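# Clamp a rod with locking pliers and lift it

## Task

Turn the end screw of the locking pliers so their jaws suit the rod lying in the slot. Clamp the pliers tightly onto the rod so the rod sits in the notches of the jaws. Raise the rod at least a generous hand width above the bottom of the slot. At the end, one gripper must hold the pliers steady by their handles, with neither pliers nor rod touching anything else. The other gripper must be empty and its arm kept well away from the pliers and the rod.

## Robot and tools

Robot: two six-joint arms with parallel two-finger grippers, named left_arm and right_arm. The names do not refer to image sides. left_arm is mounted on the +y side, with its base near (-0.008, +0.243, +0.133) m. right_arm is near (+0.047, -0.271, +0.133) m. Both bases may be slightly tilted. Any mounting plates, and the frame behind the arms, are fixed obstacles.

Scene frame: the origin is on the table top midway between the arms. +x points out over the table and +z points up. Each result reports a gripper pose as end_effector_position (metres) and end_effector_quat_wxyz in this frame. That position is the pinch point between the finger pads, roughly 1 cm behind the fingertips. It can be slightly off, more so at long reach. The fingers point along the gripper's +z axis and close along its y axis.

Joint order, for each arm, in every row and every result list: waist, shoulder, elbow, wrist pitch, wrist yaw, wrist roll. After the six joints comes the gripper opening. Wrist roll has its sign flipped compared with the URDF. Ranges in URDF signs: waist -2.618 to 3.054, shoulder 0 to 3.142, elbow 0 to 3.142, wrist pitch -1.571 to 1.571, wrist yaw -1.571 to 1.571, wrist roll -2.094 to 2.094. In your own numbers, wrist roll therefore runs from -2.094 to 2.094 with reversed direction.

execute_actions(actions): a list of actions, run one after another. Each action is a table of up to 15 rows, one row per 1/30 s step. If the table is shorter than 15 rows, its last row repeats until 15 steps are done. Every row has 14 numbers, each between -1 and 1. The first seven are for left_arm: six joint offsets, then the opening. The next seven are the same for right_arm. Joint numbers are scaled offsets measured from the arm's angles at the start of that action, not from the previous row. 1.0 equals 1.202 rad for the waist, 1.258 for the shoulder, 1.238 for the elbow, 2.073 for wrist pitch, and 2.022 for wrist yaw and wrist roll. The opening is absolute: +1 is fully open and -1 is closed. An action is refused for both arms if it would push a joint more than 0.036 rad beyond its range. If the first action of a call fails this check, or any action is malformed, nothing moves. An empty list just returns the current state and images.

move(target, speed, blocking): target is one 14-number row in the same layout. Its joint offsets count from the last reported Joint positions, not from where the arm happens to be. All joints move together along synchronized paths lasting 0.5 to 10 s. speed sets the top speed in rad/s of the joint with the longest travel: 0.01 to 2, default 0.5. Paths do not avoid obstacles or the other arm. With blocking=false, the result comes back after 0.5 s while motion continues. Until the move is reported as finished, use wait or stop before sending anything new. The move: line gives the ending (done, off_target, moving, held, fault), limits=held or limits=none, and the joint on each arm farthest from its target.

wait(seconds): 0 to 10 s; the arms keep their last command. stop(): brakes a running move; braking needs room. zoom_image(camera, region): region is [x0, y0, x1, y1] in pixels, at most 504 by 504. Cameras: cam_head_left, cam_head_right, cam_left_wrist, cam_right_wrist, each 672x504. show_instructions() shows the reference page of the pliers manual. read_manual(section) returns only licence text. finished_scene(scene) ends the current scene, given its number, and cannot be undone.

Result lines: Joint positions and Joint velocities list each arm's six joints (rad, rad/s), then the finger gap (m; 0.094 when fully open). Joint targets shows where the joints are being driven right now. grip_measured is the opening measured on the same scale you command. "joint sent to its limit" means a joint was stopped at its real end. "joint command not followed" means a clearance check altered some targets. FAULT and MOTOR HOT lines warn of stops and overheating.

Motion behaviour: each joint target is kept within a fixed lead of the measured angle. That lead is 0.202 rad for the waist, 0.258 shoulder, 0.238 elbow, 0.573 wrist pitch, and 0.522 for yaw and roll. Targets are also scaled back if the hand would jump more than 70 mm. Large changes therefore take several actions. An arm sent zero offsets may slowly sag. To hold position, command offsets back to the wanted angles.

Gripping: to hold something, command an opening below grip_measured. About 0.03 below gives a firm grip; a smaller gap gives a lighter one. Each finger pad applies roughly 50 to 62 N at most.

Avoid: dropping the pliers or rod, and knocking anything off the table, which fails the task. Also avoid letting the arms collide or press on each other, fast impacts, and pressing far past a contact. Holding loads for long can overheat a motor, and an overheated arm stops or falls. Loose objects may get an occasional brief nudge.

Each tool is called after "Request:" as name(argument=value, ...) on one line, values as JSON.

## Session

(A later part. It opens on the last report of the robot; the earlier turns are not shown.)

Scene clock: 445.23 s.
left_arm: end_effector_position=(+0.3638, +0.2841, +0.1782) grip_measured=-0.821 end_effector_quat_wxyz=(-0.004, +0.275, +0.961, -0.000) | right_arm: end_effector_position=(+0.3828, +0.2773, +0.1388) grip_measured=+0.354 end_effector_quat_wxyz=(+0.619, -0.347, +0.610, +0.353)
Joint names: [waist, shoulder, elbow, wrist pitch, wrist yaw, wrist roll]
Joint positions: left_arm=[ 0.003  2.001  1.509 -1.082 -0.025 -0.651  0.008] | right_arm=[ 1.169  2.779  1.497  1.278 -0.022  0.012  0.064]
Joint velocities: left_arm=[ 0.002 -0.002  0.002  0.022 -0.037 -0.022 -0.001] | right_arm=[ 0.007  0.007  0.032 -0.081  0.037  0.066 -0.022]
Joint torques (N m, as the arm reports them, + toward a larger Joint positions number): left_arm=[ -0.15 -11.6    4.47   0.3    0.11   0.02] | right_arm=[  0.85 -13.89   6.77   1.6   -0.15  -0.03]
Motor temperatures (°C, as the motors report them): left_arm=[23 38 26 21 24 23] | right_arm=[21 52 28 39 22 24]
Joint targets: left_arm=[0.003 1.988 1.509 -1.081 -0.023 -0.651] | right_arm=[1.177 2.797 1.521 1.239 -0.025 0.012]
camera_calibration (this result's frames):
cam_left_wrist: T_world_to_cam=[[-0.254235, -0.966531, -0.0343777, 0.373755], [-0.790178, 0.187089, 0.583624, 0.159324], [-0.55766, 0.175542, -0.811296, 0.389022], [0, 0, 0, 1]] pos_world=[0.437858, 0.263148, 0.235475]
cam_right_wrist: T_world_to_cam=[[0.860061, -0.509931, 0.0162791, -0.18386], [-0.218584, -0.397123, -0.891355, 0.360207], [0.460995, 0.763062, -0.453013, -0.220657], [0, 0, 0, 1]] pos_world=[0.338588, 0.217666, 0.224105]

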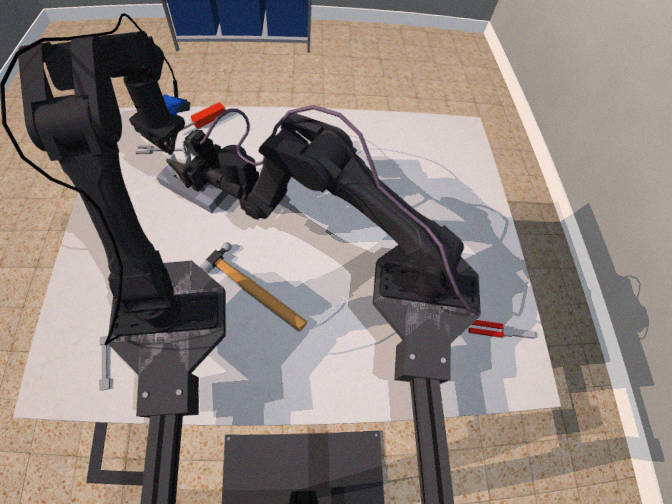

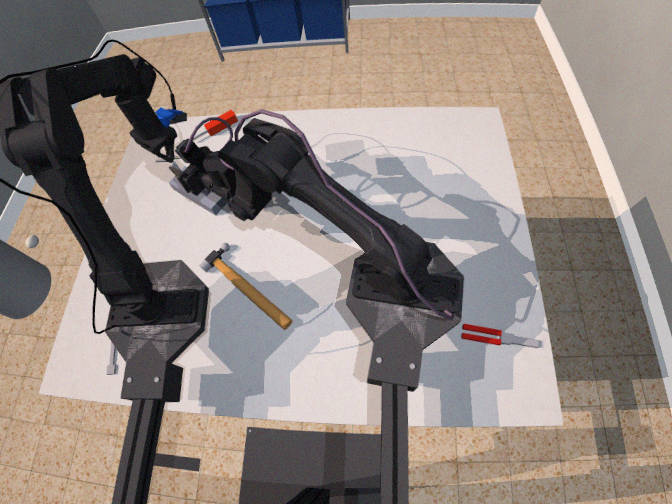

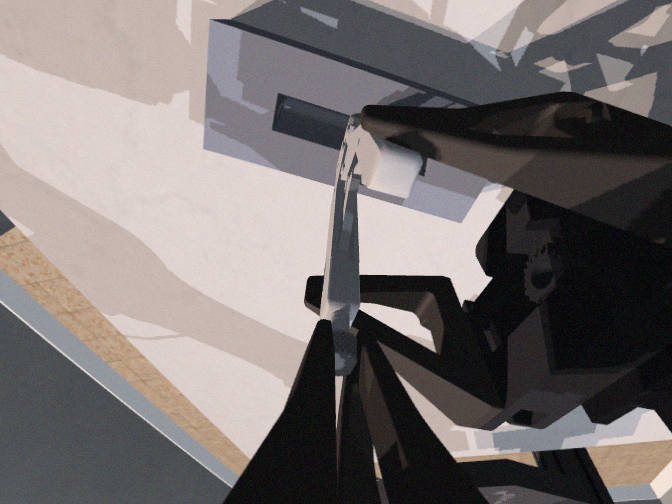

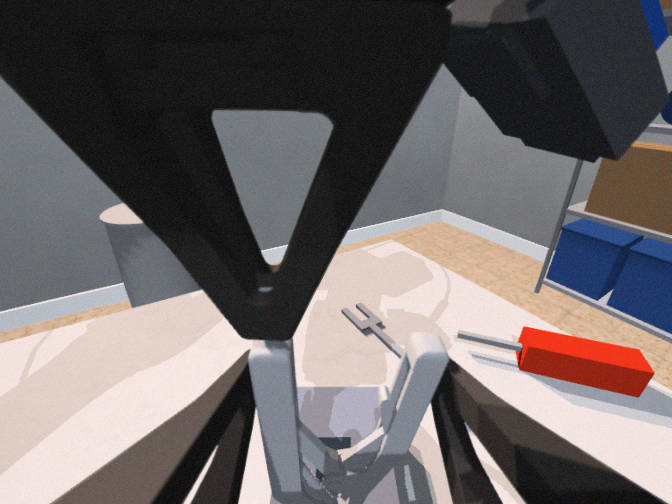

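Request:
execute_actions(actions=[])

Request:
zoom_image(camera="cam_head_left", region=[110, 70, 290, 230])

Scene clock: 460.67 s.
left_arm: end_effector_position=(+0.3636, +0.2842, +0.1782) grip_measured=-0.821 end_effector_quat_wxyz=(-0.005, +0.275, +0.961, +0.000) | right_arm: end_effector_position=(+0.3833, +0.2772, +0.1388) grip_measured=+0.343 end_effector_quat_wxyz=(+0.619, -0.346, +0.610, +0.352)
Joint names: [waist, shoulder, elbow, wrist pitch, wrist yaw, wrist roll]
Joint positions: left_arm=[ 0.003  2.001  1.509 -1.082 -0.026 -0.651  0.008] | right_arm=[ 1.169  2.779  1.498  1.277 -0.02   0.012  0.063]
Joint velocities: left_arm=[-0.002  0.002 -0.017 -0.037  0.007  0.051  0.   ] | right_arm=[-0.002  0.002 -0.007 -0.022  0.007  0.007 -0.001]
Joint torques (N m, as the arm reports them, + toward a larger Joint positions number): left_arm=[ -0.22 -11.61   4.46   0.31   0.05   0.02] | right_arm=[  0.82 -13.91   6.85   1.54  -0.06  -0.02]
Motor temperatures (°C, as the motors report them): left_arm=[23 39 26 21 24 23] | right_arm=[21 51 29 38 22 24]
Joint targets: left_arm=[0.003 1.988 1.509 -1.081 -0.023 -0.651] | right_arm=[1.177 2.797 1.521 1.239 -0.025 0.012]
camera_calibration (this result's frames):
cam_left_wrist: T_world_to_cam=[[-0.254265, -0.966503, -0.0349625, 0.373957], [-0.789911, 0.186678, 0.584116, 0.159147], [-0.558023, 0.176137, -0.810917, 0.388836], [0, 0, 0, 1]] pos_world=[0.437776, 0.263232, 0.235428]
cam_right_wrist: T_world_to_cam=[[0.858898, -0.511888, 0.0162358, -0.183278], [-0.21971, -0.396918, -0.89117, 0.360626], [0.462624, 0.761857, -0.453379, -0.221047], [0, 0, 0, 1]] pos_world=[0.338912, 0.217727, 0.224136]

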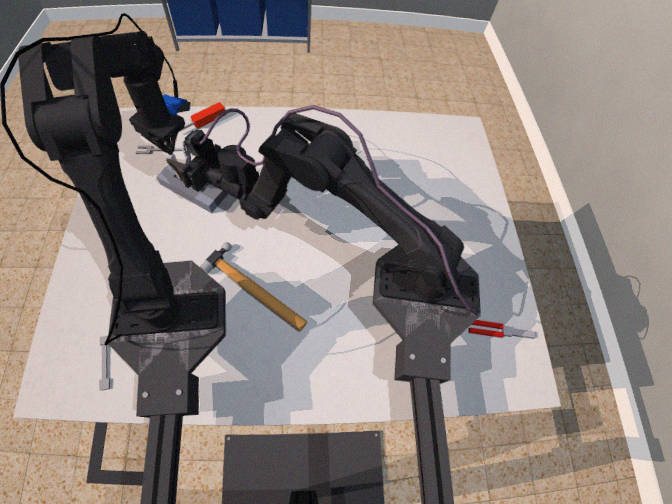

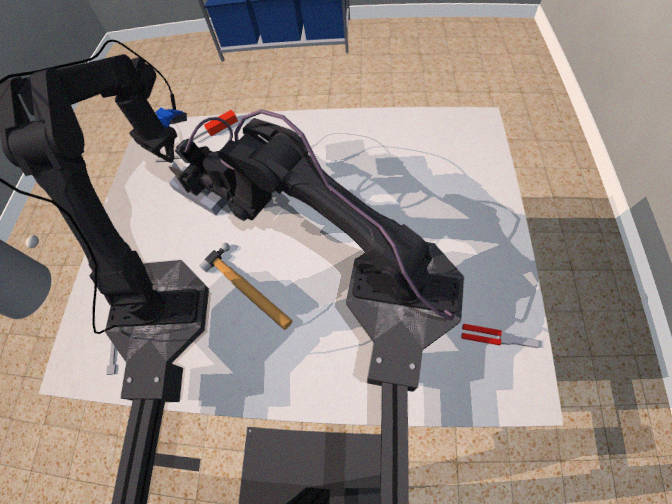

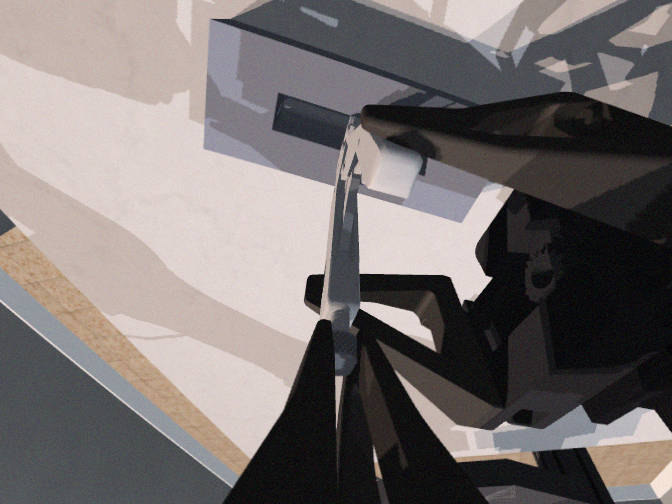

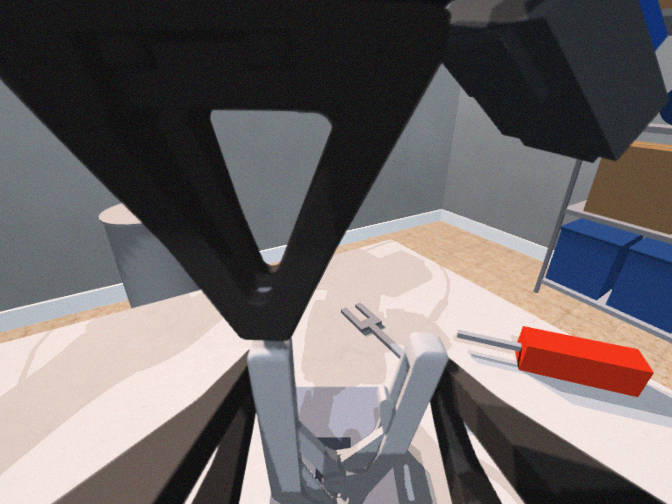

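Region (110, 70, 290, 230) of cam_head_left's 672x504 image, scaled by 2.800, with more detail than that image has.

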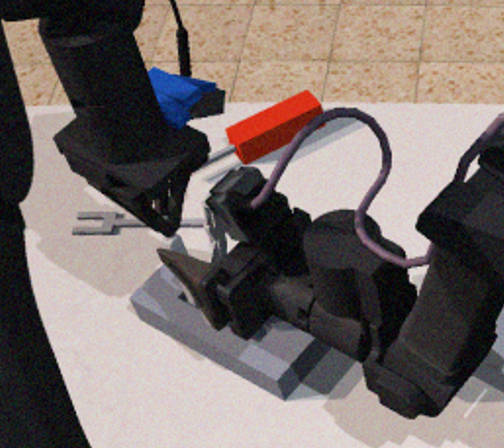

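Request:
execute_actions(actions=[[[0,-0.01,0,0,0.0015,0,-0.84,0,0.01,0.019,0.004,-0.0025,0,0.42],[0,-0.01,0,0,0.0015,0,-0.84,0,0.013,0.02,0.01,-0.0025,0,0.46],[0,-0.01,0,0,0.0015,0,-0.84,0,0.017,0.022,0.017,-0.0025,0,0.46],[0,-0.01,0,0,0.0015,0,-0.84,0,0.022,0.024,0.024,-0.0025,0,0.46],[0,-0.01,0,0,0.0015,0,-0.84,0,0.028,0.0265,0.031,-0.0025,0,0.46],[0,-0.01,0,0,0.0015,0,-0.84,0,0.034,0.029,0.037,-0.0025,0,0.46],[0,-0.01,0,0,0.0015,0,-0.84,0,0.04,0.032,0.042,-0.0025,0,0.46],[0,-0.01,0,0,0.0015,0,-0.84,0,0.046,0.0345,0.046,-0.0025,0,0.46],[0,-0.01,0,0,0.0015,0,-0.84,0,0.051,0.0365,0.0481,-0.0025,0,0.46],[0,-0.01,0,0,0.0015,0,-0.84,0,0.055,0.038,0.0481,-0.0025,0,0.46],[0,-0.01,0,0,0.0015,0,-0.84,0,0.058,0.0393,0.0481,-0.0025,0,0.45],[0,-0.01,0,0,0.0015,0,-0.84,0,0.0598,0.04,0.0481,-0.0025,0,0.44],[0,-0.01,0,0,0.0015,0,-0.84,0,0.0598,0.04,0.0481,-0.0025,0,0.43],[0,-0.01,0,0,0.0015,0,-0.84,0,0.0598,0.04,0.0481,-0.0025,0,0.42],[0,-0.01,0,0,0.0015,0,-0.84,0,0.0598,0.04,0.0481,-0.0025,0,0.41]]])

Scene clock: 489.80 s.
left_arm: end_effector_position=(+0.3636, +0.2842, +0.1782) grip_measured=-0.821 end_effector_quat_wxyz=(-0.005, +0.275, +0.961, +0.000) | right_arm: end_effector_position=(+0.3820, +0.2753, +0.1320) grip_measured=+0.417 end_effector_quat_wxyz=(+0.635, -0.337, +0.594, +0.360)
Joint names: [waist, shoulder, elbow, wrist pitch, wrist yaw, wrist roll]
Joint positions: left_arm=[ 0.003  2.001  1.509 -1.082 -0.026 -0.651  0.008] | right_arm=[ 1.169  2.839  1.525  1.361 -0.02   0.012  0.067]
Joint velocities: left_arm=[ 0.012 -0.017 -0.002  0.037  0.066 -0.051  0.001] | right_arm=[ 0.002  0.105 -0.017 -0.066 -0.007 -0.022 -0.011]
Joint torques (N m, as the arm reports them, + toward a larger Joint positions number): left_arm=[ -0.21 -11.61   4.46   0.3    0.05   0.02] | right_arm=[  0.21 -14.75   6.61   2.06  -0.05  -0.03]
Motor temperatures (°C, as the motors report them): left_arm=[23 39 26 21 24 23] | right_arm=[21 51 29 38 22 24]
Joint targets: left_arm=[0.003 1.988 1.509 -1.082 -0.023 -0.651] | right_arm=[1.169 2.854 1.548 1.377 -0.025 0.012]
camera_calibration (this result's frames):
cam_left_wrist: T_world_to_cam=[[-0.254265, -0.966503, -0.0349625, 0.373957], [-0.789911, 0.186678, 0.584116, 0.159147], [-0.558023, 0.176137, -0.810917, 0.388836], [0, 0, 0, 1]] pos_world=[0.437776, 0.263232, 0.235428]
cam_right_wrist: T_world_to_cam=[[0.858117, -0.513167, 0.0172014, -0.182509], [-0.195929, -0.358231, -0.912843, 0.33664], [0.474603, 0.779955, -0.407948, -0.237664], [0, 0, 0, 1]] pos_world=[0.335368, 0.212304, 0.213485]

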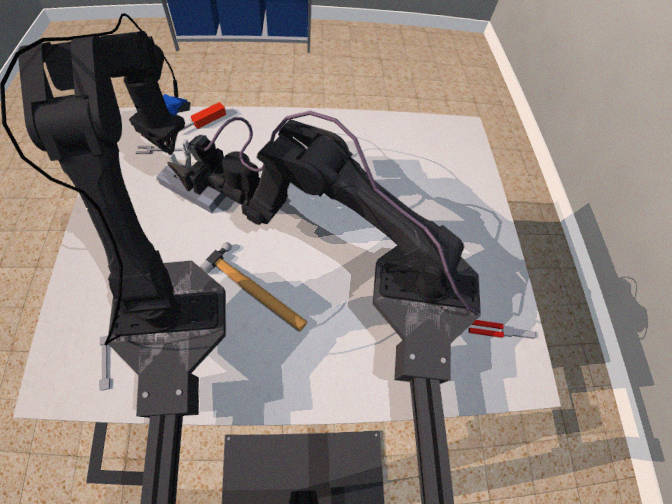

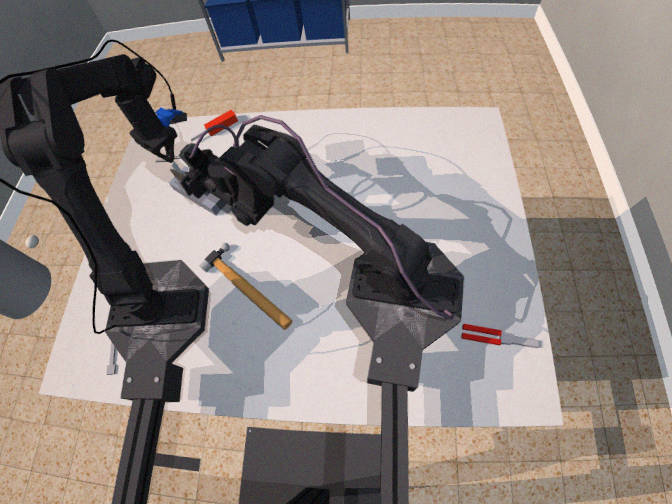

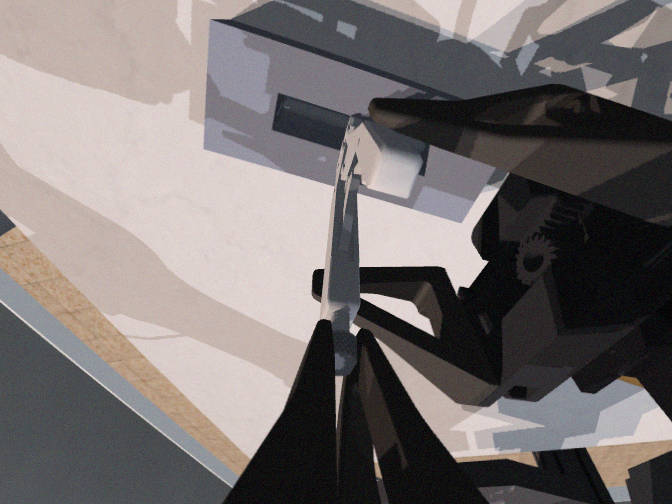

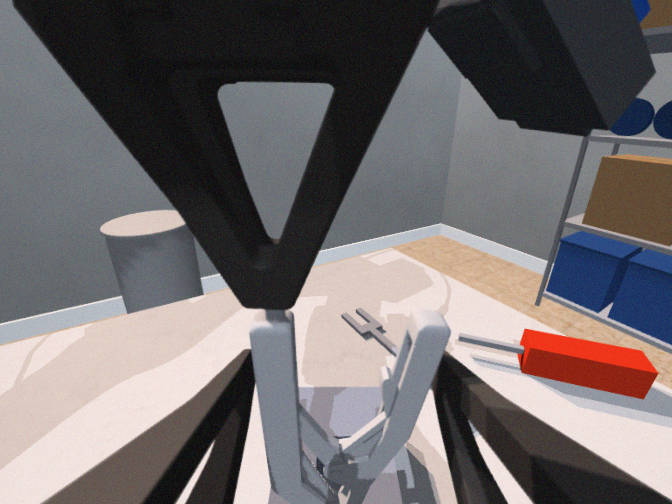

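Request:
execute_actions(actions=[[[0,0,0,0,0,0,-0.84,0,0.003,0,0.003,0,0,0.39],[0,0.006,0,0,0,0,-0.84,0,0.003,0,0.003,0,0,0.37],[0,0.01,0,0,0,0,-0.84,0,0.003,0,0.003,0,0,0.35],[0,0.01,0,0,0,0,-0.84,0,0.003,0,0.003,0,0,0.33],[0,0.01,0,0,0,0,-0.84,0,0.003,0,0.003,0,0,0.315],[0,0.01,0,0,0,0,-0.84,0,0.003,0,0.003,0,0,0.30],[0,0.01,0,0,0,0,-0.84,0,0.003,0,0.003,0,0,0.285],[0,0.01,0,0,0,0,-0.84,0,0.003,0,0.003,0,0,0.27],[0,0.01,0,0,0,0,-0.84,0,0.003,0,0.003,0,0,0.255],[0,0.01,0,0,0,0,-0.84,0,0.003,0,0.003,0,0,0.24],[0,0.01,0,0,0,0,-0.84,0,0.003,0,0.003,0,0,0.228],[0,0.01,0,0,0,0,-0.84,0,0.003,0,0.003,0,0,0.216],[0,0.01,0,0,0,0,-0.84,0,0.003,0,0.003,0,0,0.206],[0,0.01,0,0,0,0,-0.84,0,0.003,0,0.003,0,0,0.2],[0,0.01,0,0,0,0,-0.84,0,0.003,0,0.003,0,0,0.2]],[[0,0.008,0,0,0,-0.03,-0.84,0,0,0,0,0,0,0.2],[0,0.008,0,0,0,-0.07,-0.84,0,0,0,0,0,0,0.2],[0,0.008,0,0,0,-0.115,-0.84,0,0,0,0,0,0,0.2],[0,0.008,0,0,0,-0.16,-0.84,0,0,0,0,0,0,0.2],[0,0.008,0,0,0,-0.205,-0.84,0,0,0,0,0,0,0.2],[0,0.008,0,0,0,-0.25,-0.84,0,0,0,0,0,0,0.2],[0,0.008,0,0,0,-0.29,-0.84,0,0,0,0,0,0,0.2],[0,0.008,0,0,0,-0.315,-0.84,0,0,0,0,0,0,0.2],[0,0.008,0,0,0,-0.325,-0.84,0,0,0,0,0,0,0.2]]])

Scene clock: 500.27 s.
left_arm: end_effector_position=(+0.3640, +0.2839, +0.1778) grip_measured=-0.821 end_effector_quat_wxyz=(-0.004, +0.541, +0.841, -0.002) | right_arm: end_effector_position=(+0.3807, +0.2754, +0.1323) grip_measured=+0.204 end_effector_quat_wxyz=(+0.636, -0.338, +0.591, +0.363)
Joint names: [waist, shoulder, elbow, wrist pitch, wrist yaw, wrist roll]
Joint positions: left_arm=[ 0.003  2.002  1.509 -1.08  -0.024 -1.238  0.008] | right_arm=[ 1.169  2.843  1.525  1.371 -0.027  0.012  0.057]
Joint velocities: left_arm=[ 0.002 -0.022  0.002 -0.022  0.051 -0.374  0.   ] | right_arm=[-0.017  0.002 -0.007 -0.037 -0.066  0.022  0.   ]
Joint torques (N m, as the arm reports them, + toward a larger Joint positions number): left_arm=[-0.22 -9.6   4.46  0.29  0.01 -0.04] | right_arm=[  0.18 -15.54   4.79   1.89   0.01  -0.01]
Motor temperatures (°C, as the motors report them): left_arm=[23 39 26 21 24 23] | right_arm=[21 51 29 39 22 24]
Joint targets: left_arm=[0.003 2.012 1.509 -1.081 -0.024 -1.308] | right_arm=[1.169 2.843 1.525 1.371 -0.026 0.012]
camera_calibration (this result's frames):
cam_left_wrist: T_world_to_cam=[[-0.747124, -0.66404, -0.0292552, 0.466266], [-0.552872, 0.59641, 0.581917, -0.0425395], [-0.368968, 0.450939, -0.812722, 0.242211], [0, 0, 0, 1]] pos_world=[0.414208, 0.225768, 0.235245]
cam_right_wrist: T_world_to_cam=[[0.861308, -0.507771, 0.0177871, -0.184132], [-0.190132, -0.354582, -0.91549, 0.333865], [0.471166, 0.785137, -0.401948, -0.237898], [0, 0, 0, 1]] pos_world=[0.334162, 0.211668, 0.213302]

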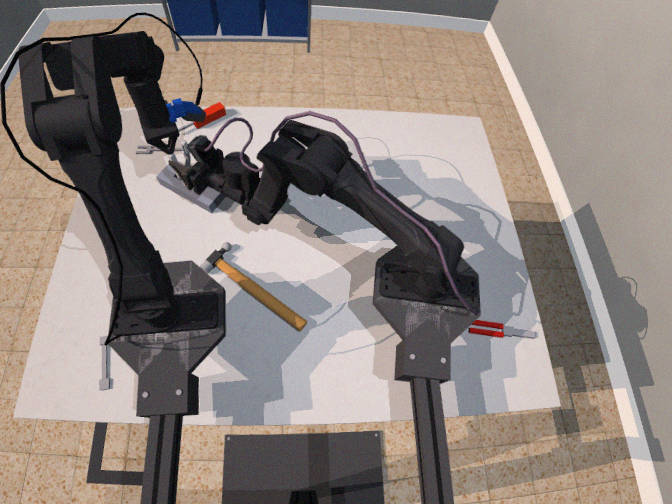

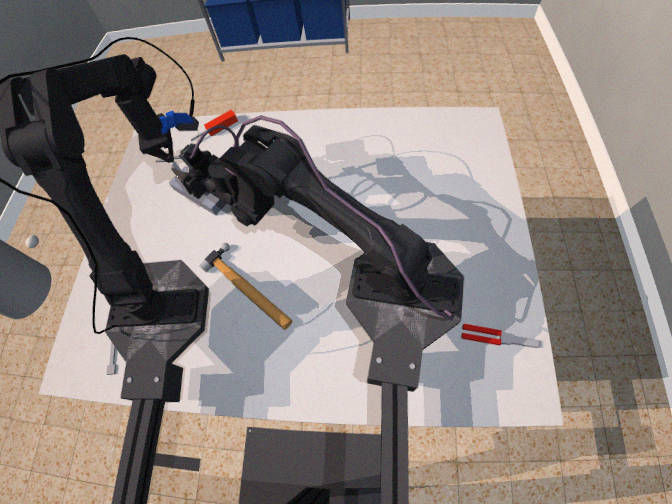

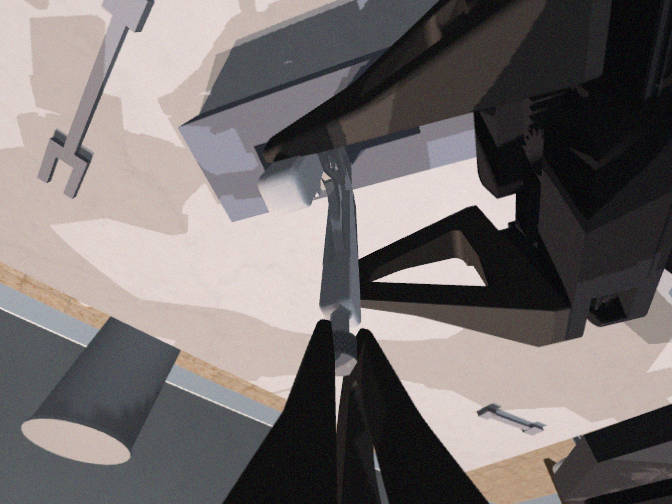

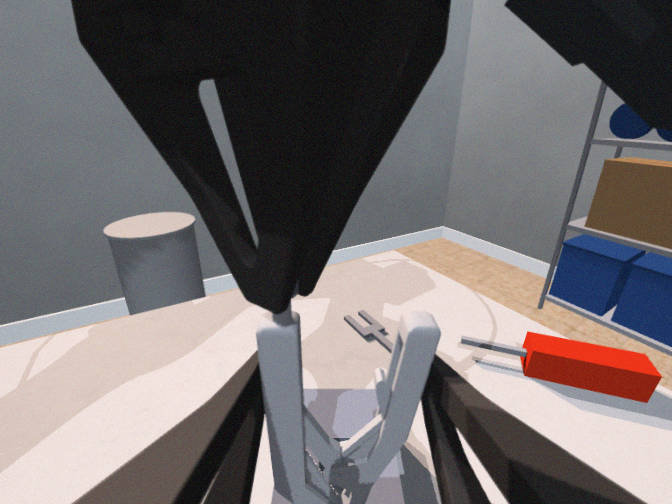

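Request:
execute_actions(actions=[[[0,-0.01,0,0,0,-0.03,-0.72,0,0,0,0,0,0,0.2],[0,-0.01,0,0,0,-0.03,-0.6,0,0,0,0,0,0,0.2],[0,-0.01,0,0,0,-0.01,-0.55,0,0,0,0,0,0,0.2],[0,-0.01,0,0,0,0.04,-0.55,0,0,0,0,-0.002,0,0.194],[0,-0.01,0,0,0,0.1,-0.55,0,0,0,0,-0.003,0,0.188],[0,-0.01,0,0,0,0.16,-0.55,0,0,0,0,-0.004,0,0.182],[0,-0.01,0,0,0,0.22,-0.55,0,0,0,0,-0.0044,0,0.176],[0,-0.01,0,0,0,0.28,-0.55,0,0,0,0,-0.0048,0,0.17],[0,-0.01,0,0,0,0.34,-0.55,0,0,0,0,-0.0052,0,0.164],[0,-0.01,0,0,0,0.4,-0.55,0,0,0,0,-0.0056,0,0.158],[0,-0.01,0,0,0,0.46,-0.55,0,0,0,0,-0.006,0,0.152],[0,-0.01,0,0,0,0.52,-0.55,0,0,0,0,-0.0064,0,0.146],[0,-0.01,0,0,0,0.58,-0.55,0,0,0,0,-0.0068,0,0.14],[0,-0.01,0,0,0,0.64,-0.55,0,0,0,0,-0.0072,0,0.134],[0,-0.01,0,0,0,0.7,-0.55,0,0,0,0,-0.0076,0,0.128]],[[0,-0.01,0,0,0,0.28,-0.55,0,0,0,0,-0.004,0,0.122],[0,-0.01,0,0,0,0.34,-0.55,0,0,0,0,-0.0044,0,0.116],[0,-0.01,0,0,0,0.4,-0.55,0,0,0,0,-0.0048,0,0.11],[0,-0.01,0,0,0,0.46,-0.55,0,0,0,0,-0.0052,0,0.104],[0,-0.01,0,0,0,0.52,-0.55,0,0,0,0,-0.0056,0,0.098],[0,-0.01,0,0,0,0.58,-0.55,0,0,0,0,-0.006,0,0.092],[0,-0.01,0,0,0,0.64,-0.55,0,0,0,0,-0.0064,0,0.086],[0,-0.01,0,0,0,0.7,-0.55,0,0,0,0,-0.0068,0,0.08],[0,-0.01,0,0,0,0.76,-0.55,0,0,0,0,-0.0068,0,0.08],[0,-0.01,0,0,0,0.82,-0.55,0,0,0,0,-0.0068,0,0.08],[0,-0.01,0,0,0,0.88,-0.55,0,0,0,0,-0.0068,0,0.08],[0,-0.01,0,0,0,0.93,-0.55,0,0,0,0,-0.0068,0,0.08],[0,-0.01,0,0,0,0.97,-0.55,0,0,0,0,-0.0068,0,0.08],[0,-0.01,0,0,0,1.0,-0.55,0,0,0,0,-0.0068,0,0.08],[0,-0.01,0,0,0,1.0,-0.55,0,0,0,0,-0.0068,0,0.08]]])

Scene clock: 525.63 s.
left_arm: end_effector_position=(+0.3640, +0.2839, +0.1778) grip_measured=-0.552 end_effector_quat_wxyz=(-0.003, -0.575, +0.818, +0.003) | right_arm: end_effector_position=(+0.3788, +0.2765, +0.1326) grip_measured=+0.083 end_effector_quat_wxyz=(+0.634, -0.342, +0.589, +0.367)
Joint names: [waist, shoulder, elbow, wrist pitch, wrist yaw, wrist roll]
Joint positions: left_arm=[ 0.003  2.002  1.509 -1.08  -0.024  1.132  0.021] | right_arm=[ 1.169  2.843  1.525  1.372 -0.039  0.012  0.051]
Joint velocities: left_arm=[ 0.002  0.007  0.002 -0.066  0.007  2.879  0.   ] | right_arm=[ 0.007  0.007 -0.002 -0.007  0.066  0.051  0.   ]
Joint torques (N m, as the arm reports them, + toward a larger Joint positions number): left_arm=[ -0.22 -11.65   4.47   0.31   0.02   0.03] | right_arm=[  0.16 -15.56   4.72   1.89  -0.09   0.  ]
Motor temperatures (°C, as the motors report them): left_arm=[23 37 26 21 24 23] | right_arm=[21 53 28 39 22 24]
Joint targets: left_arm=[0.003 1.990 1.509 -1.080 -0.024 1.555] | right_arm=[1.169 2.843 1.525 1.372 -0.046 0.012]
camera_calibration (this result's frames):
cam_left_wrist: T_world_to_cam=[[0.998079, -0.0446087, -0.0429864, -0.342371], [-0.0117327, -0.817448, 0.575883, 0.163039], [-0.0608286, -0.574272, -0.816402, 0.421819], [0, 0, 0, 1]] pos_world=[0.369285, 0.360242, 0.235765]
cam_right_wrist: T_world_to_cam=[[0.867393, -0.497273, 0.0187092, -0.187295], [-0.184493, -0.356275, -0.915986, 0.332564], [0.46216, 0.791068, -0.400773, -0.236109], [0, 0, 0, 1]] pos_world=[0.332934, 0.212125, 0.213502]

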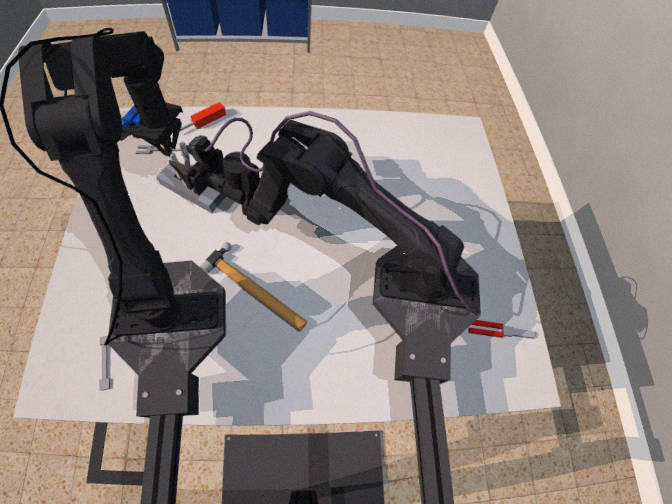

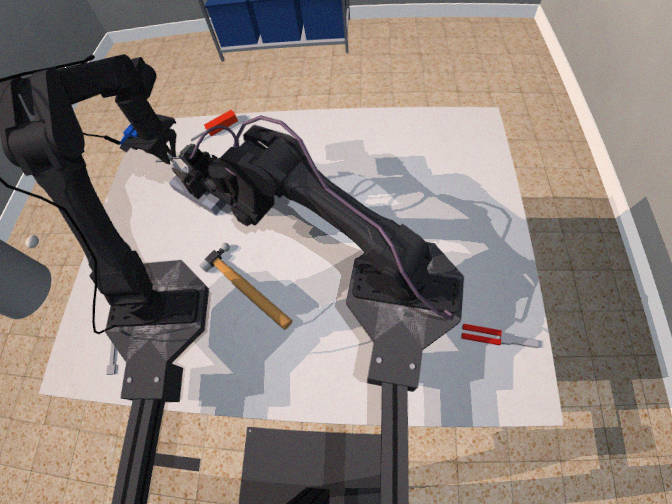

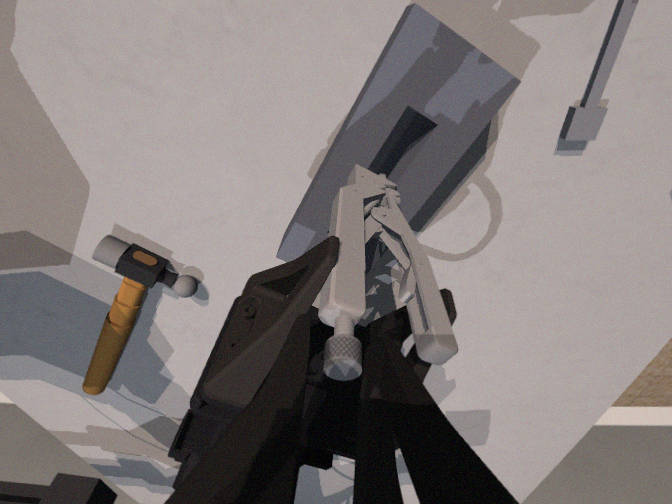

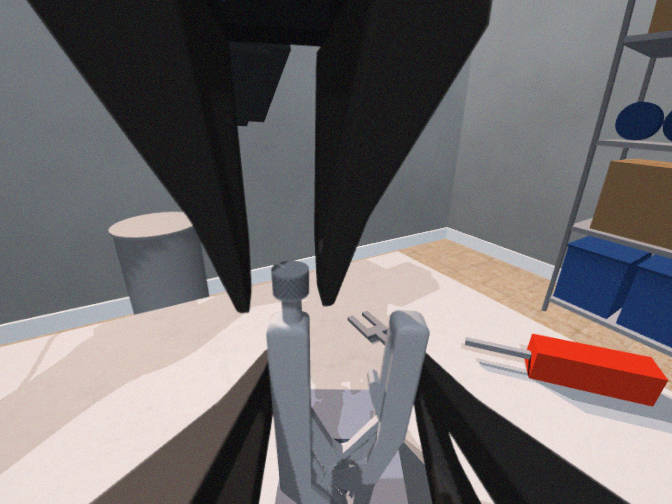

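Request:
execute_actions(actions=[])

Scene clock: 538.17 s.
left_arm: end_effector_position=(+0.3640, +0.2839, +0.1778) grip_measured=-0.552 end_effector_quat_wxyz=(+0.003, +0.733, -0.681, -0.003) | right_arm: end_effector_position=(+0.3788, +0.2765, +0.1326) grip_measured=+0.083 end_effector_quat_wxyz=(+0.634, -0.342, +0.589, +0.367)
Joint names: [waist, shoulder, elbow, wrist pitch, wrist yaw, wrist roll]
Joint positions: left_arm=[ 0.003  2.002  1.509 -1.08  -0.024  1.551  0.021] | right_arm=[ 1.169  2.843  1.525  1.372 -0.039  0.012  0.051]
Joint velocities: left_arm=[-0.002  0.012  0.002 -0.051 -0.007 -0.037 -0.001] | right_arm=[-0.017 -0.017 -0.007  0.022 -0.022  0.022 -0.001]
Joint torques (N m, as the arm reports them, + toward a larger Joint positions number): left_arm=[ -0.22 -11.62   4.46   0.29   0.01   0.07] | right_arm=[  0.12 -15.52   4.75   1.89  -0.09  -0.01]
Motor temperatures (°C, as the motors report them): left_arm=[23 38 26 21 24 23] | right_arm=[21 54 28 39 22 24]
Joint targets: left_arm=[0.003 1.990 1.509 -1.080 -0.024 1.555] | right_arm=[1.169 2.843 1.525 1.372 -0.046 0.012]
camera_calibration (this result's frames):
cam_left_wrist: T_world_to_cam=[[0.930075, 0.364951, -0.0420768, -0.434057], [0.321589, -0.753446, 0.573497, 0.023919], [0.177596, -0.546927, -0.818126, 0.327544], [0, 0, 0, 1]] pos_world=[0.337843, 0.355574, 0.235992]
cam_right_wrist: T_world_to_cam=[[0.867393, -0.497273, 0.0187092, -0.187295], [-0.184493, -0.356275, -0.915986, 0.332564], [0.46216, 0.791068, -0.400773, -0.236109], [0, 0, 0, 1]] pos_world=[0.332934, 0.212125, 0.213502]

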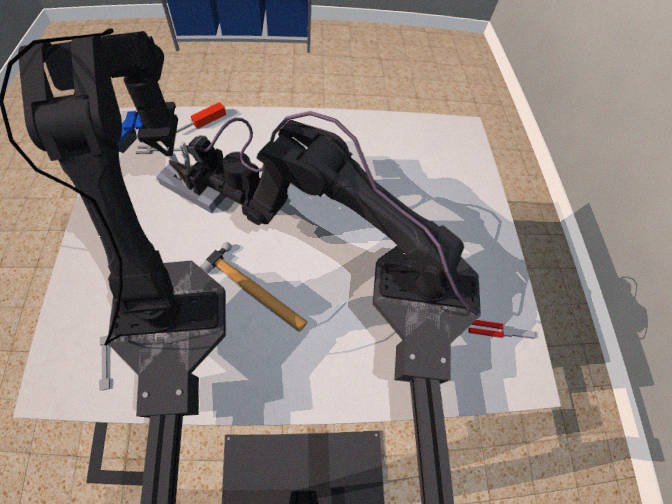

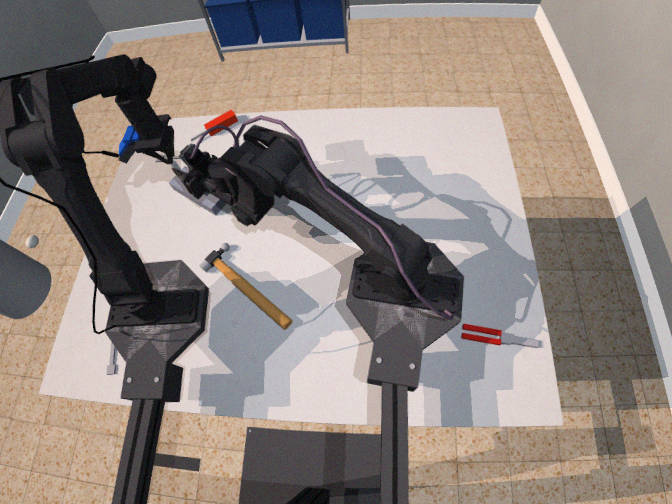

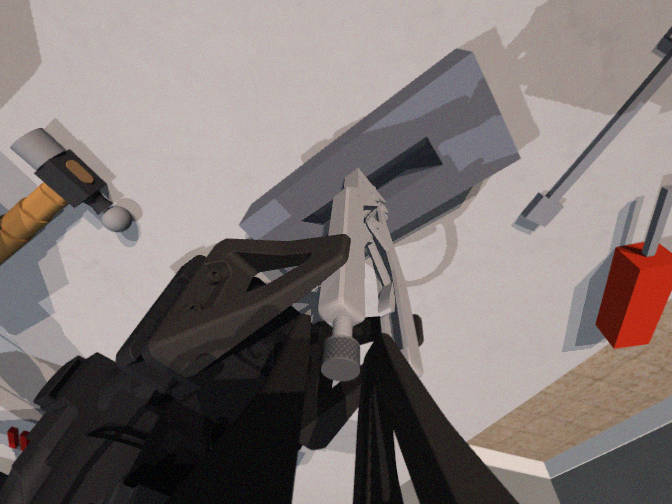

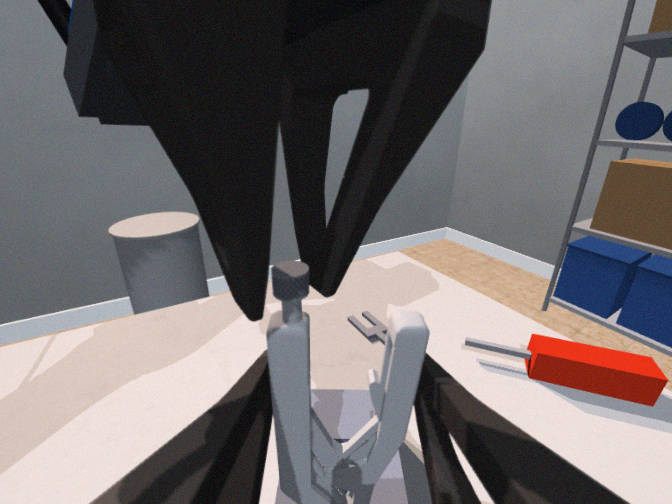

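Request:
execute_actions(actions=[[[0,-0.01,0,0,0,0,-0.66,0,0,0,0,0.003,0,0.1],[0,-0.01,0,0,0,0,-0.75,0,0,0,0,0.005,0,0.12],[0,-0.005,0,0,0,0,-0.8,0,0,0,0,0.0065,0,0.14],[0,0,0,0,0,0,-0.83,0,0,0,0,0.008,0,0.16],[0,0.005,0,0,0,0,-0.845,0,0,0,0,0.009,0,0.18],[0,0.01,0,0,0,-0.03,-0.845,0,0,0,0,0.01,0,0.2],[0,0.01,0,0,0,-0.08,-0.845,0,0,0,0,0.01,0,0.2],[0,0.01,0,0,0,-0.135,-0.845,0,0,0,0,0.01,0,0.2],[0,0.01,0,0,0,-0.19,-0.845,0,0,0,0,0.01,0,0.2],[0,0.01,0,0,0,-0.245,-0.845,0,0,0,0,0.01,0,0.2],[0,0.01,0,0,0,-0.295,-0.845,0,0,0,0,0.01,0,0.2],[0,0.01,0,0,0,-0.345,-0.845,0,0,0,0,0.01,0,0.2],[0,0.01,0,0,0,-0.395,-0.845,0,0,0,0,0.01,0,0.2],[0,0.01,0,0,0,-0.445,-0.845,0,0,0,0,0.01,0,0.2],[0,0.01,0,0,0,-0.495,-0.845,0,0,0,0,0.01,0,0.2]],[[0,0.01,0,0,0,-0.25,-0.845,0,0,0,0,0,0,0.2],[0,0.01,0,0,0,-0.3,-0.845,0,0,0,0,0,0,0.2],[0,0.01,0,0,0,-0.35,-0.845,0,0,0,0,0,0,0.2],[0,0.01,0,0,0,-0.4,-0.845,0,0,0,0,0,0,0.2],[0,0.01,0,0,0,-0.45,-0.845,0,0,0,0,0,0,0.2],[0,0.01,0,0,0,-0.5,-0.845,0,0,0,0,0,0,0.2],[0,0.01,0,0,0,-0.55,-0.845,0,0,0,0,0,0,0.2],[0,0.01,0,0,0,-0.6,-0.845,0,0,0,0,0,0,0.2],[0,0.01,0,0,0,-0.65,-0.845,0,0,0,0,0,0,0.2],[0,0.01,0,0,0,-0.7,-0.845,0,0,0,0,0,0,0.2],[0,0.01,0,0,0,-0.75,-0.845,0,0,0,0,0,0,0.2],[0,0.01,0,0,0,-0.8,-0.845,0,0,0,0,0,0,0.2],[0,0.01,0,0,0,-0.85,-0.845,0,0,0,0,0,0,0.2],[0,0.01,0,0,0,-0.9,-0.845,0,0,0,0,0,0,0.2],[0,0.01,0,0,0,-0.95,-0.845,0,0,0,0,0,0,0.2]]])

Scene clock: 550.73 s.
left_arm: end_effector_position=(+0.3639, +0.2838, +0.1770) grip_measured=-0.824 end_effector_quat_wxyz=(-0.005, +0.209, +0.978, -0.001) | right_arm: end_effector_position=(+0.3803, +0.2756, +0.1326) grip_measured=+0.199 end_effector_quat_wxyz=(+0.636, -0.339, +0.590, +0.364)
Joint names: [waist, shoulder, elbow, wrist pitch, wrist yaw, wrist roll]
Joint positions: left_arm=[ 0.003  2.004  1.509 -1.08  -0.023 -0.516  0.008] | right_arm=[ 1.169  2.843  1.525  1.372 -0.029  0.012  0.056]
Joint velocities: left_arm=[-0.017 -0.002  0.012  0.007 -0.007 -2.777  0.001] | right_arm=[-0.012 -0.002  0.007 -0.022 -0.037  0.007 -0.001]
Joint torques (N m, as the arm reports them, + toward a larger Joint positions number): left_arm=[-0.23 -9.46  4.45  0.3   0.02 -0.02] | right_arm=[  0.13 -15.49   4.75   1.89   0.     0.01]
Motor temperatures (°C, as the motors report them): left_arm=[23 38 26 21 24 23] | right_arm=[21 54 28 39 22 24]
Joint targets: left_arm=[0.003 2.016 1.509 -1.080 -0.023 -0.940] | right_arm=[1.169 2.843 1.525 1.372 -0.028 0.012]
camera_calibration (this result's frames):
cam_left_wrist: T_world_to_cam=[[-0.121881, -0.991975, -0.0336302, 0.3324], [-0.807246, 0.0793562, 0.584856, 0.196774], [-0.577494, 0.0984309, -0.810439, 0.41712], [0, 0, 0, 1]] pos_world=[0.440243, 0.273059, 0.234144]
cam_right_wrist: T_world_to_cam=[[0.862636, -0.505504, 0.0180107, -0.184823], [-0.188473, -0.354261, -0.915957, 0.33347], [0.469401, 0.786743, -0.400872, -0.237672], [0, 0, 0, 1]] pos_world=[0.333849, 0.211693, 0.213497]

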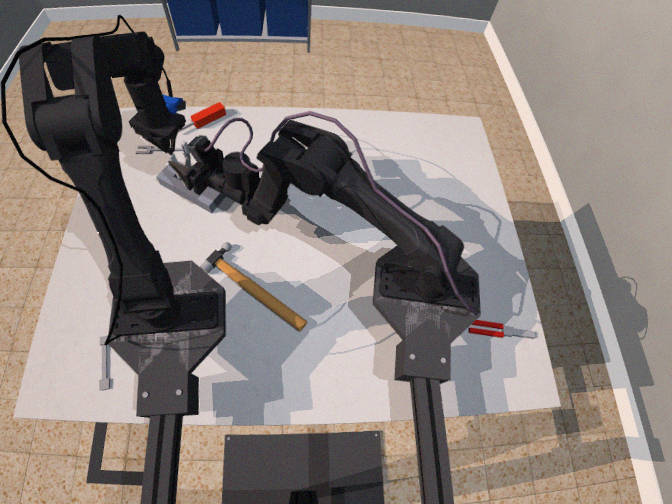

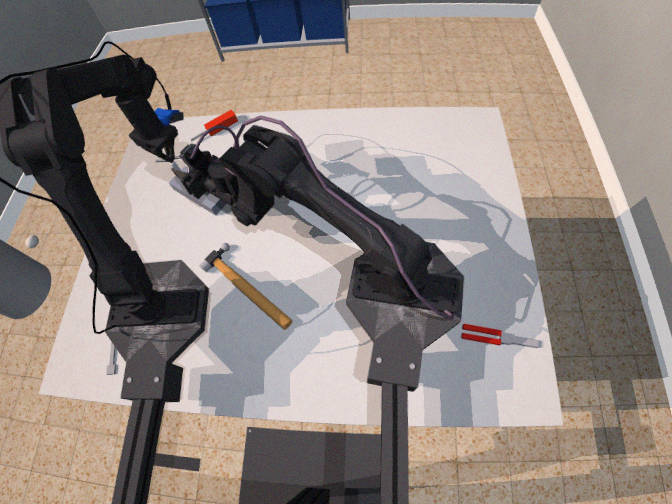

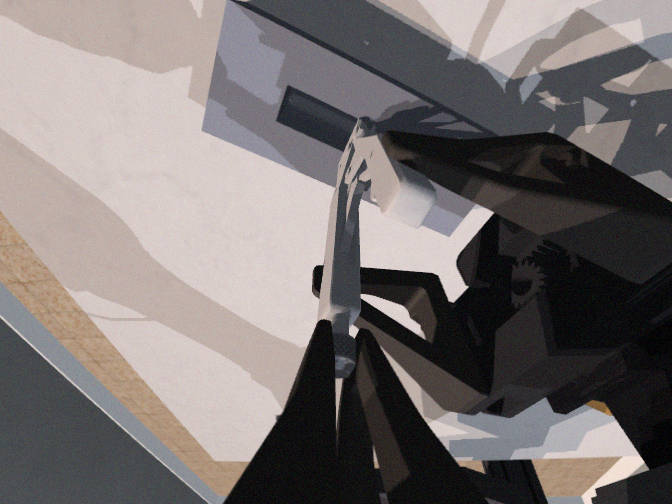

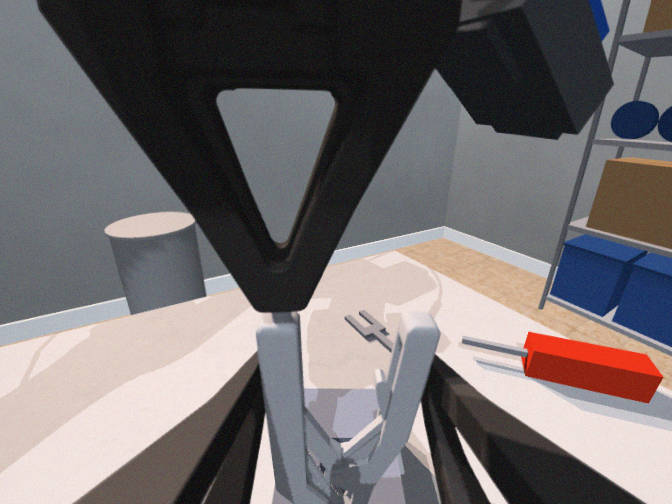

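Request:
execute_actions(actions=[[[0,-0.01,0,0,0,-0.207,-0.72,0,0,0,0,0,0,0.2],[0,-0.01,0,0,0,-0.207,-0.6,0,0,0,0,0,0,0.2],[0,-0.01,0,0,0,-0.19,-0.55,0,0,0,0,0,0,0.2],[0,-0.01,0,0,0,-0.14,-0.55,0,0,0,0,-0.002,0,0.194],[0,-0.01,0,0,0,-0.08,-0.55,0,0,0,0,-0.003,0,0.188],[0,-0.01,0,0,0,-0.02,-0.55,0,0,0,0,-0.004,0,0.182],[0,-0.01,0,0,0,0.04,-0.55,0,0,0,0,-0.0044,0,0.176],[0,-0.01,0,0,0,0.1,-0.55,0,0,0,0,-0.0048,0,0.17],[0,-0.01,0,0,0,0.16,-0.55,0,0,0,0,-0.0052,0,0.164],[0,-0.01,0,0,0,0.22,-0.55,0,0,0,0,-0.0056,0,0.158],[0,-0.01,0,0,0,0.28,-0.55,0,0,0,0,-0.006,0,0.152],[0,-0.01,0,0,0,0.34,-0.55,0,0,0,0,-0.0064,0,0.146],[0,-0.01,0,0,0,0.4,-0.55,0,0,0,0,-0.0068,0,0.14],[0,-0.01,0,0,0,0.46,-0.55,0,0,0,0,-0.0072,0,0.134],[0,-0.01,0,0,0,0.52,-0.55,0,0,0,0,-0.0076,0,0.128]],[[0,-0.01,0,0,0,0.26,-0.55,0,0,0,0,-0.004,0,0.122],[0,-0.01,0,0,0,0.31,-0.55,0,0,0,0,-0.0044,0,0.116],[0,-0.01,0,0,0,0.36,-0.55,0,0,0,0,-0.0048,0,0.11],[0,-0.01,0,0,0,0.41,-0.55,0,0,0,0,-0.0052,0,0.104],[0,-0.01,0,0,0,0.46,-0.55,0,0,0,0,-0.0056,0,0.098],[0,-0.01,0,0,0,0.51,-0.55,0,0,0,0,-0.006,0,0.092],[0,-0.01,0,0,0,0.56,-0.55,0,0,0,0,-0.0064,0,0.086],[0,-0.01,0,0,0,0.61,-0.55,0,0,0,0,-0.0068,0,0.08],[0,-0.01,0,0,0,0.66,-0.55,0,0,0,0,-0.0068,0,0.08],[0,-0.01,0,0,0,0.71,-0.55,0,0,0,0,-0.0068,0,0.08],[0,-0.01,0,0,0,0.76,-0.55,0,0,0,0,-0.0068,0,0.08],[0,-0.01,0,0,0,0.81,-0.55,0,0,0,0,-0.0068,0,0.08],[0,-0.01,0,0,0,0.86,-0.55,0,0,0,0,-0.0068,0,0.08],[0,-0.01,0,0,0,0.91,-0.55,0,0,0,0,-0.0068,0,0.08],[0,-0.01,0,0,0,0.95,-0.55,0,0,0,0,-0.0068,0,0.08]]])

Scene clock: 566.70 s.
left_arm: end_effector_position=(+0.3640, +0.2838, +0.1770) grip_measured=-0.552 end_effector_quat_wxyz=(+0.003, +0.712, -0.702, -0.004) | right_arm: end_effector_position=(+0.3799, +0.2759, +0.1328) grip_measured=+0.086 end_effector_quat_wxyz=(+0.635, -0.340, +0.590, +0.365)
Joint names: [waist, shoulder, elbow, wrist pitch, wrist yaw, wrist roll]
Joint positions: left_arm=[ 0.003  2.004  1.509 -1.08  -0.023  1.492  0.021] | right_arm=[ 1.169  2.843  1.525  1.373 -0.032  0.012  0.051]
Joint velocities: left_arm=[ 0.002 -0.012  0.002 -0.037 -0.007  2.821 -0.   ] | right_arm=[ 0.007  0.017 -0.007  0.022 -0.081  0.095 -0.   ]
Joint torques (N m, as the arm reports them, + toward a larger Joint positions number): left_arm=[ -0.22 -11.63   4.5    0.29   0.01   0.03] | right_arm=[  0.19 -15.52   4.79   1.87  -0.16  -0.01]
Motor temperatures (°C, as the motors report them): left_arm=[23 38 26 21 24 23] | right_arm=[21 54 28 39 22 24]
Joint targets: left_arm=[0.003 1.992 1.509 -1.080 -0.024 1.915] | right_arm=[1.169 2.843 1.525 1.372 -0.046 0.012]
camera_calibration (this result's frames):
cam_left_wrist: T_world_to_cam=[[0.949841, 0.309644, -0.0438506, -0.425271], [0.277659, -0.77046, 0.573845, 0.045069], [0.143902, -0.557237, -0.817789, 0.341962], [0, 0, 0, 1]] pos_world=[0.342217, 0.35696, 0.235142]
cam_right_wrist: T_world_to_cam=[[0.863963, -0.503224, 0.018229, -0.185515], [-0.186994, -0.354233, -0.916271, 0.333123], [0.467547, 0.788216, -0.400145, -0.237376], [0, 0, 0, 1]] pos_world=[0.333555, 0.21175, 0.213628]

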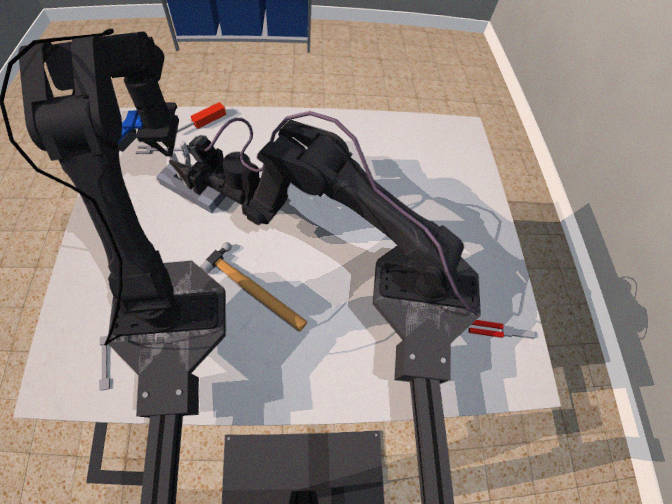

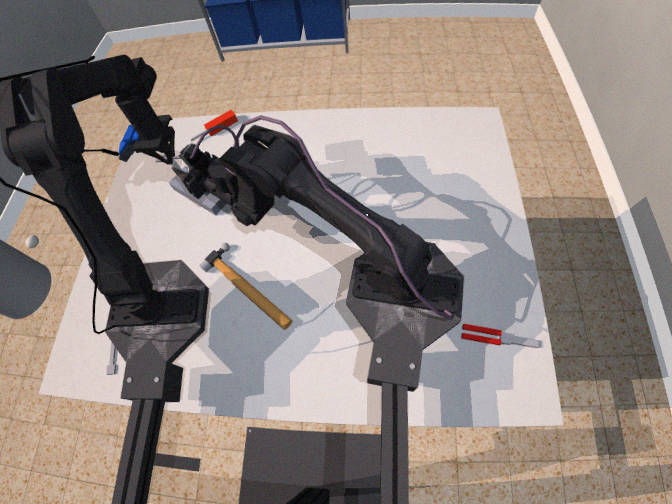

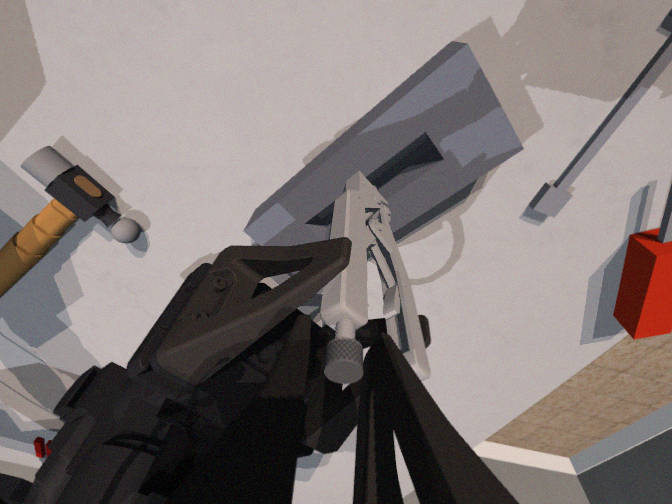

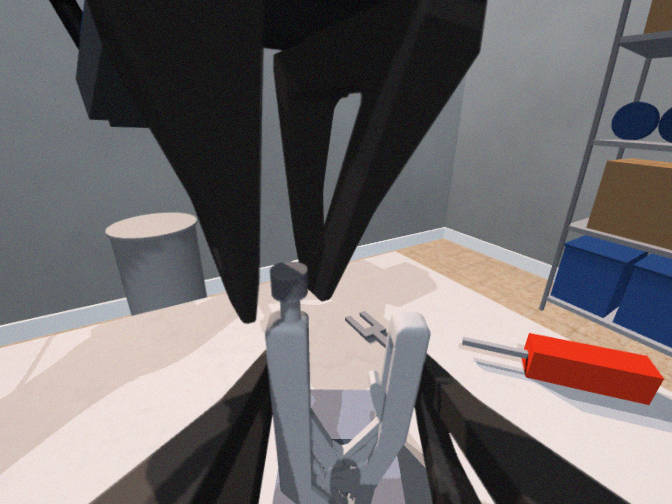

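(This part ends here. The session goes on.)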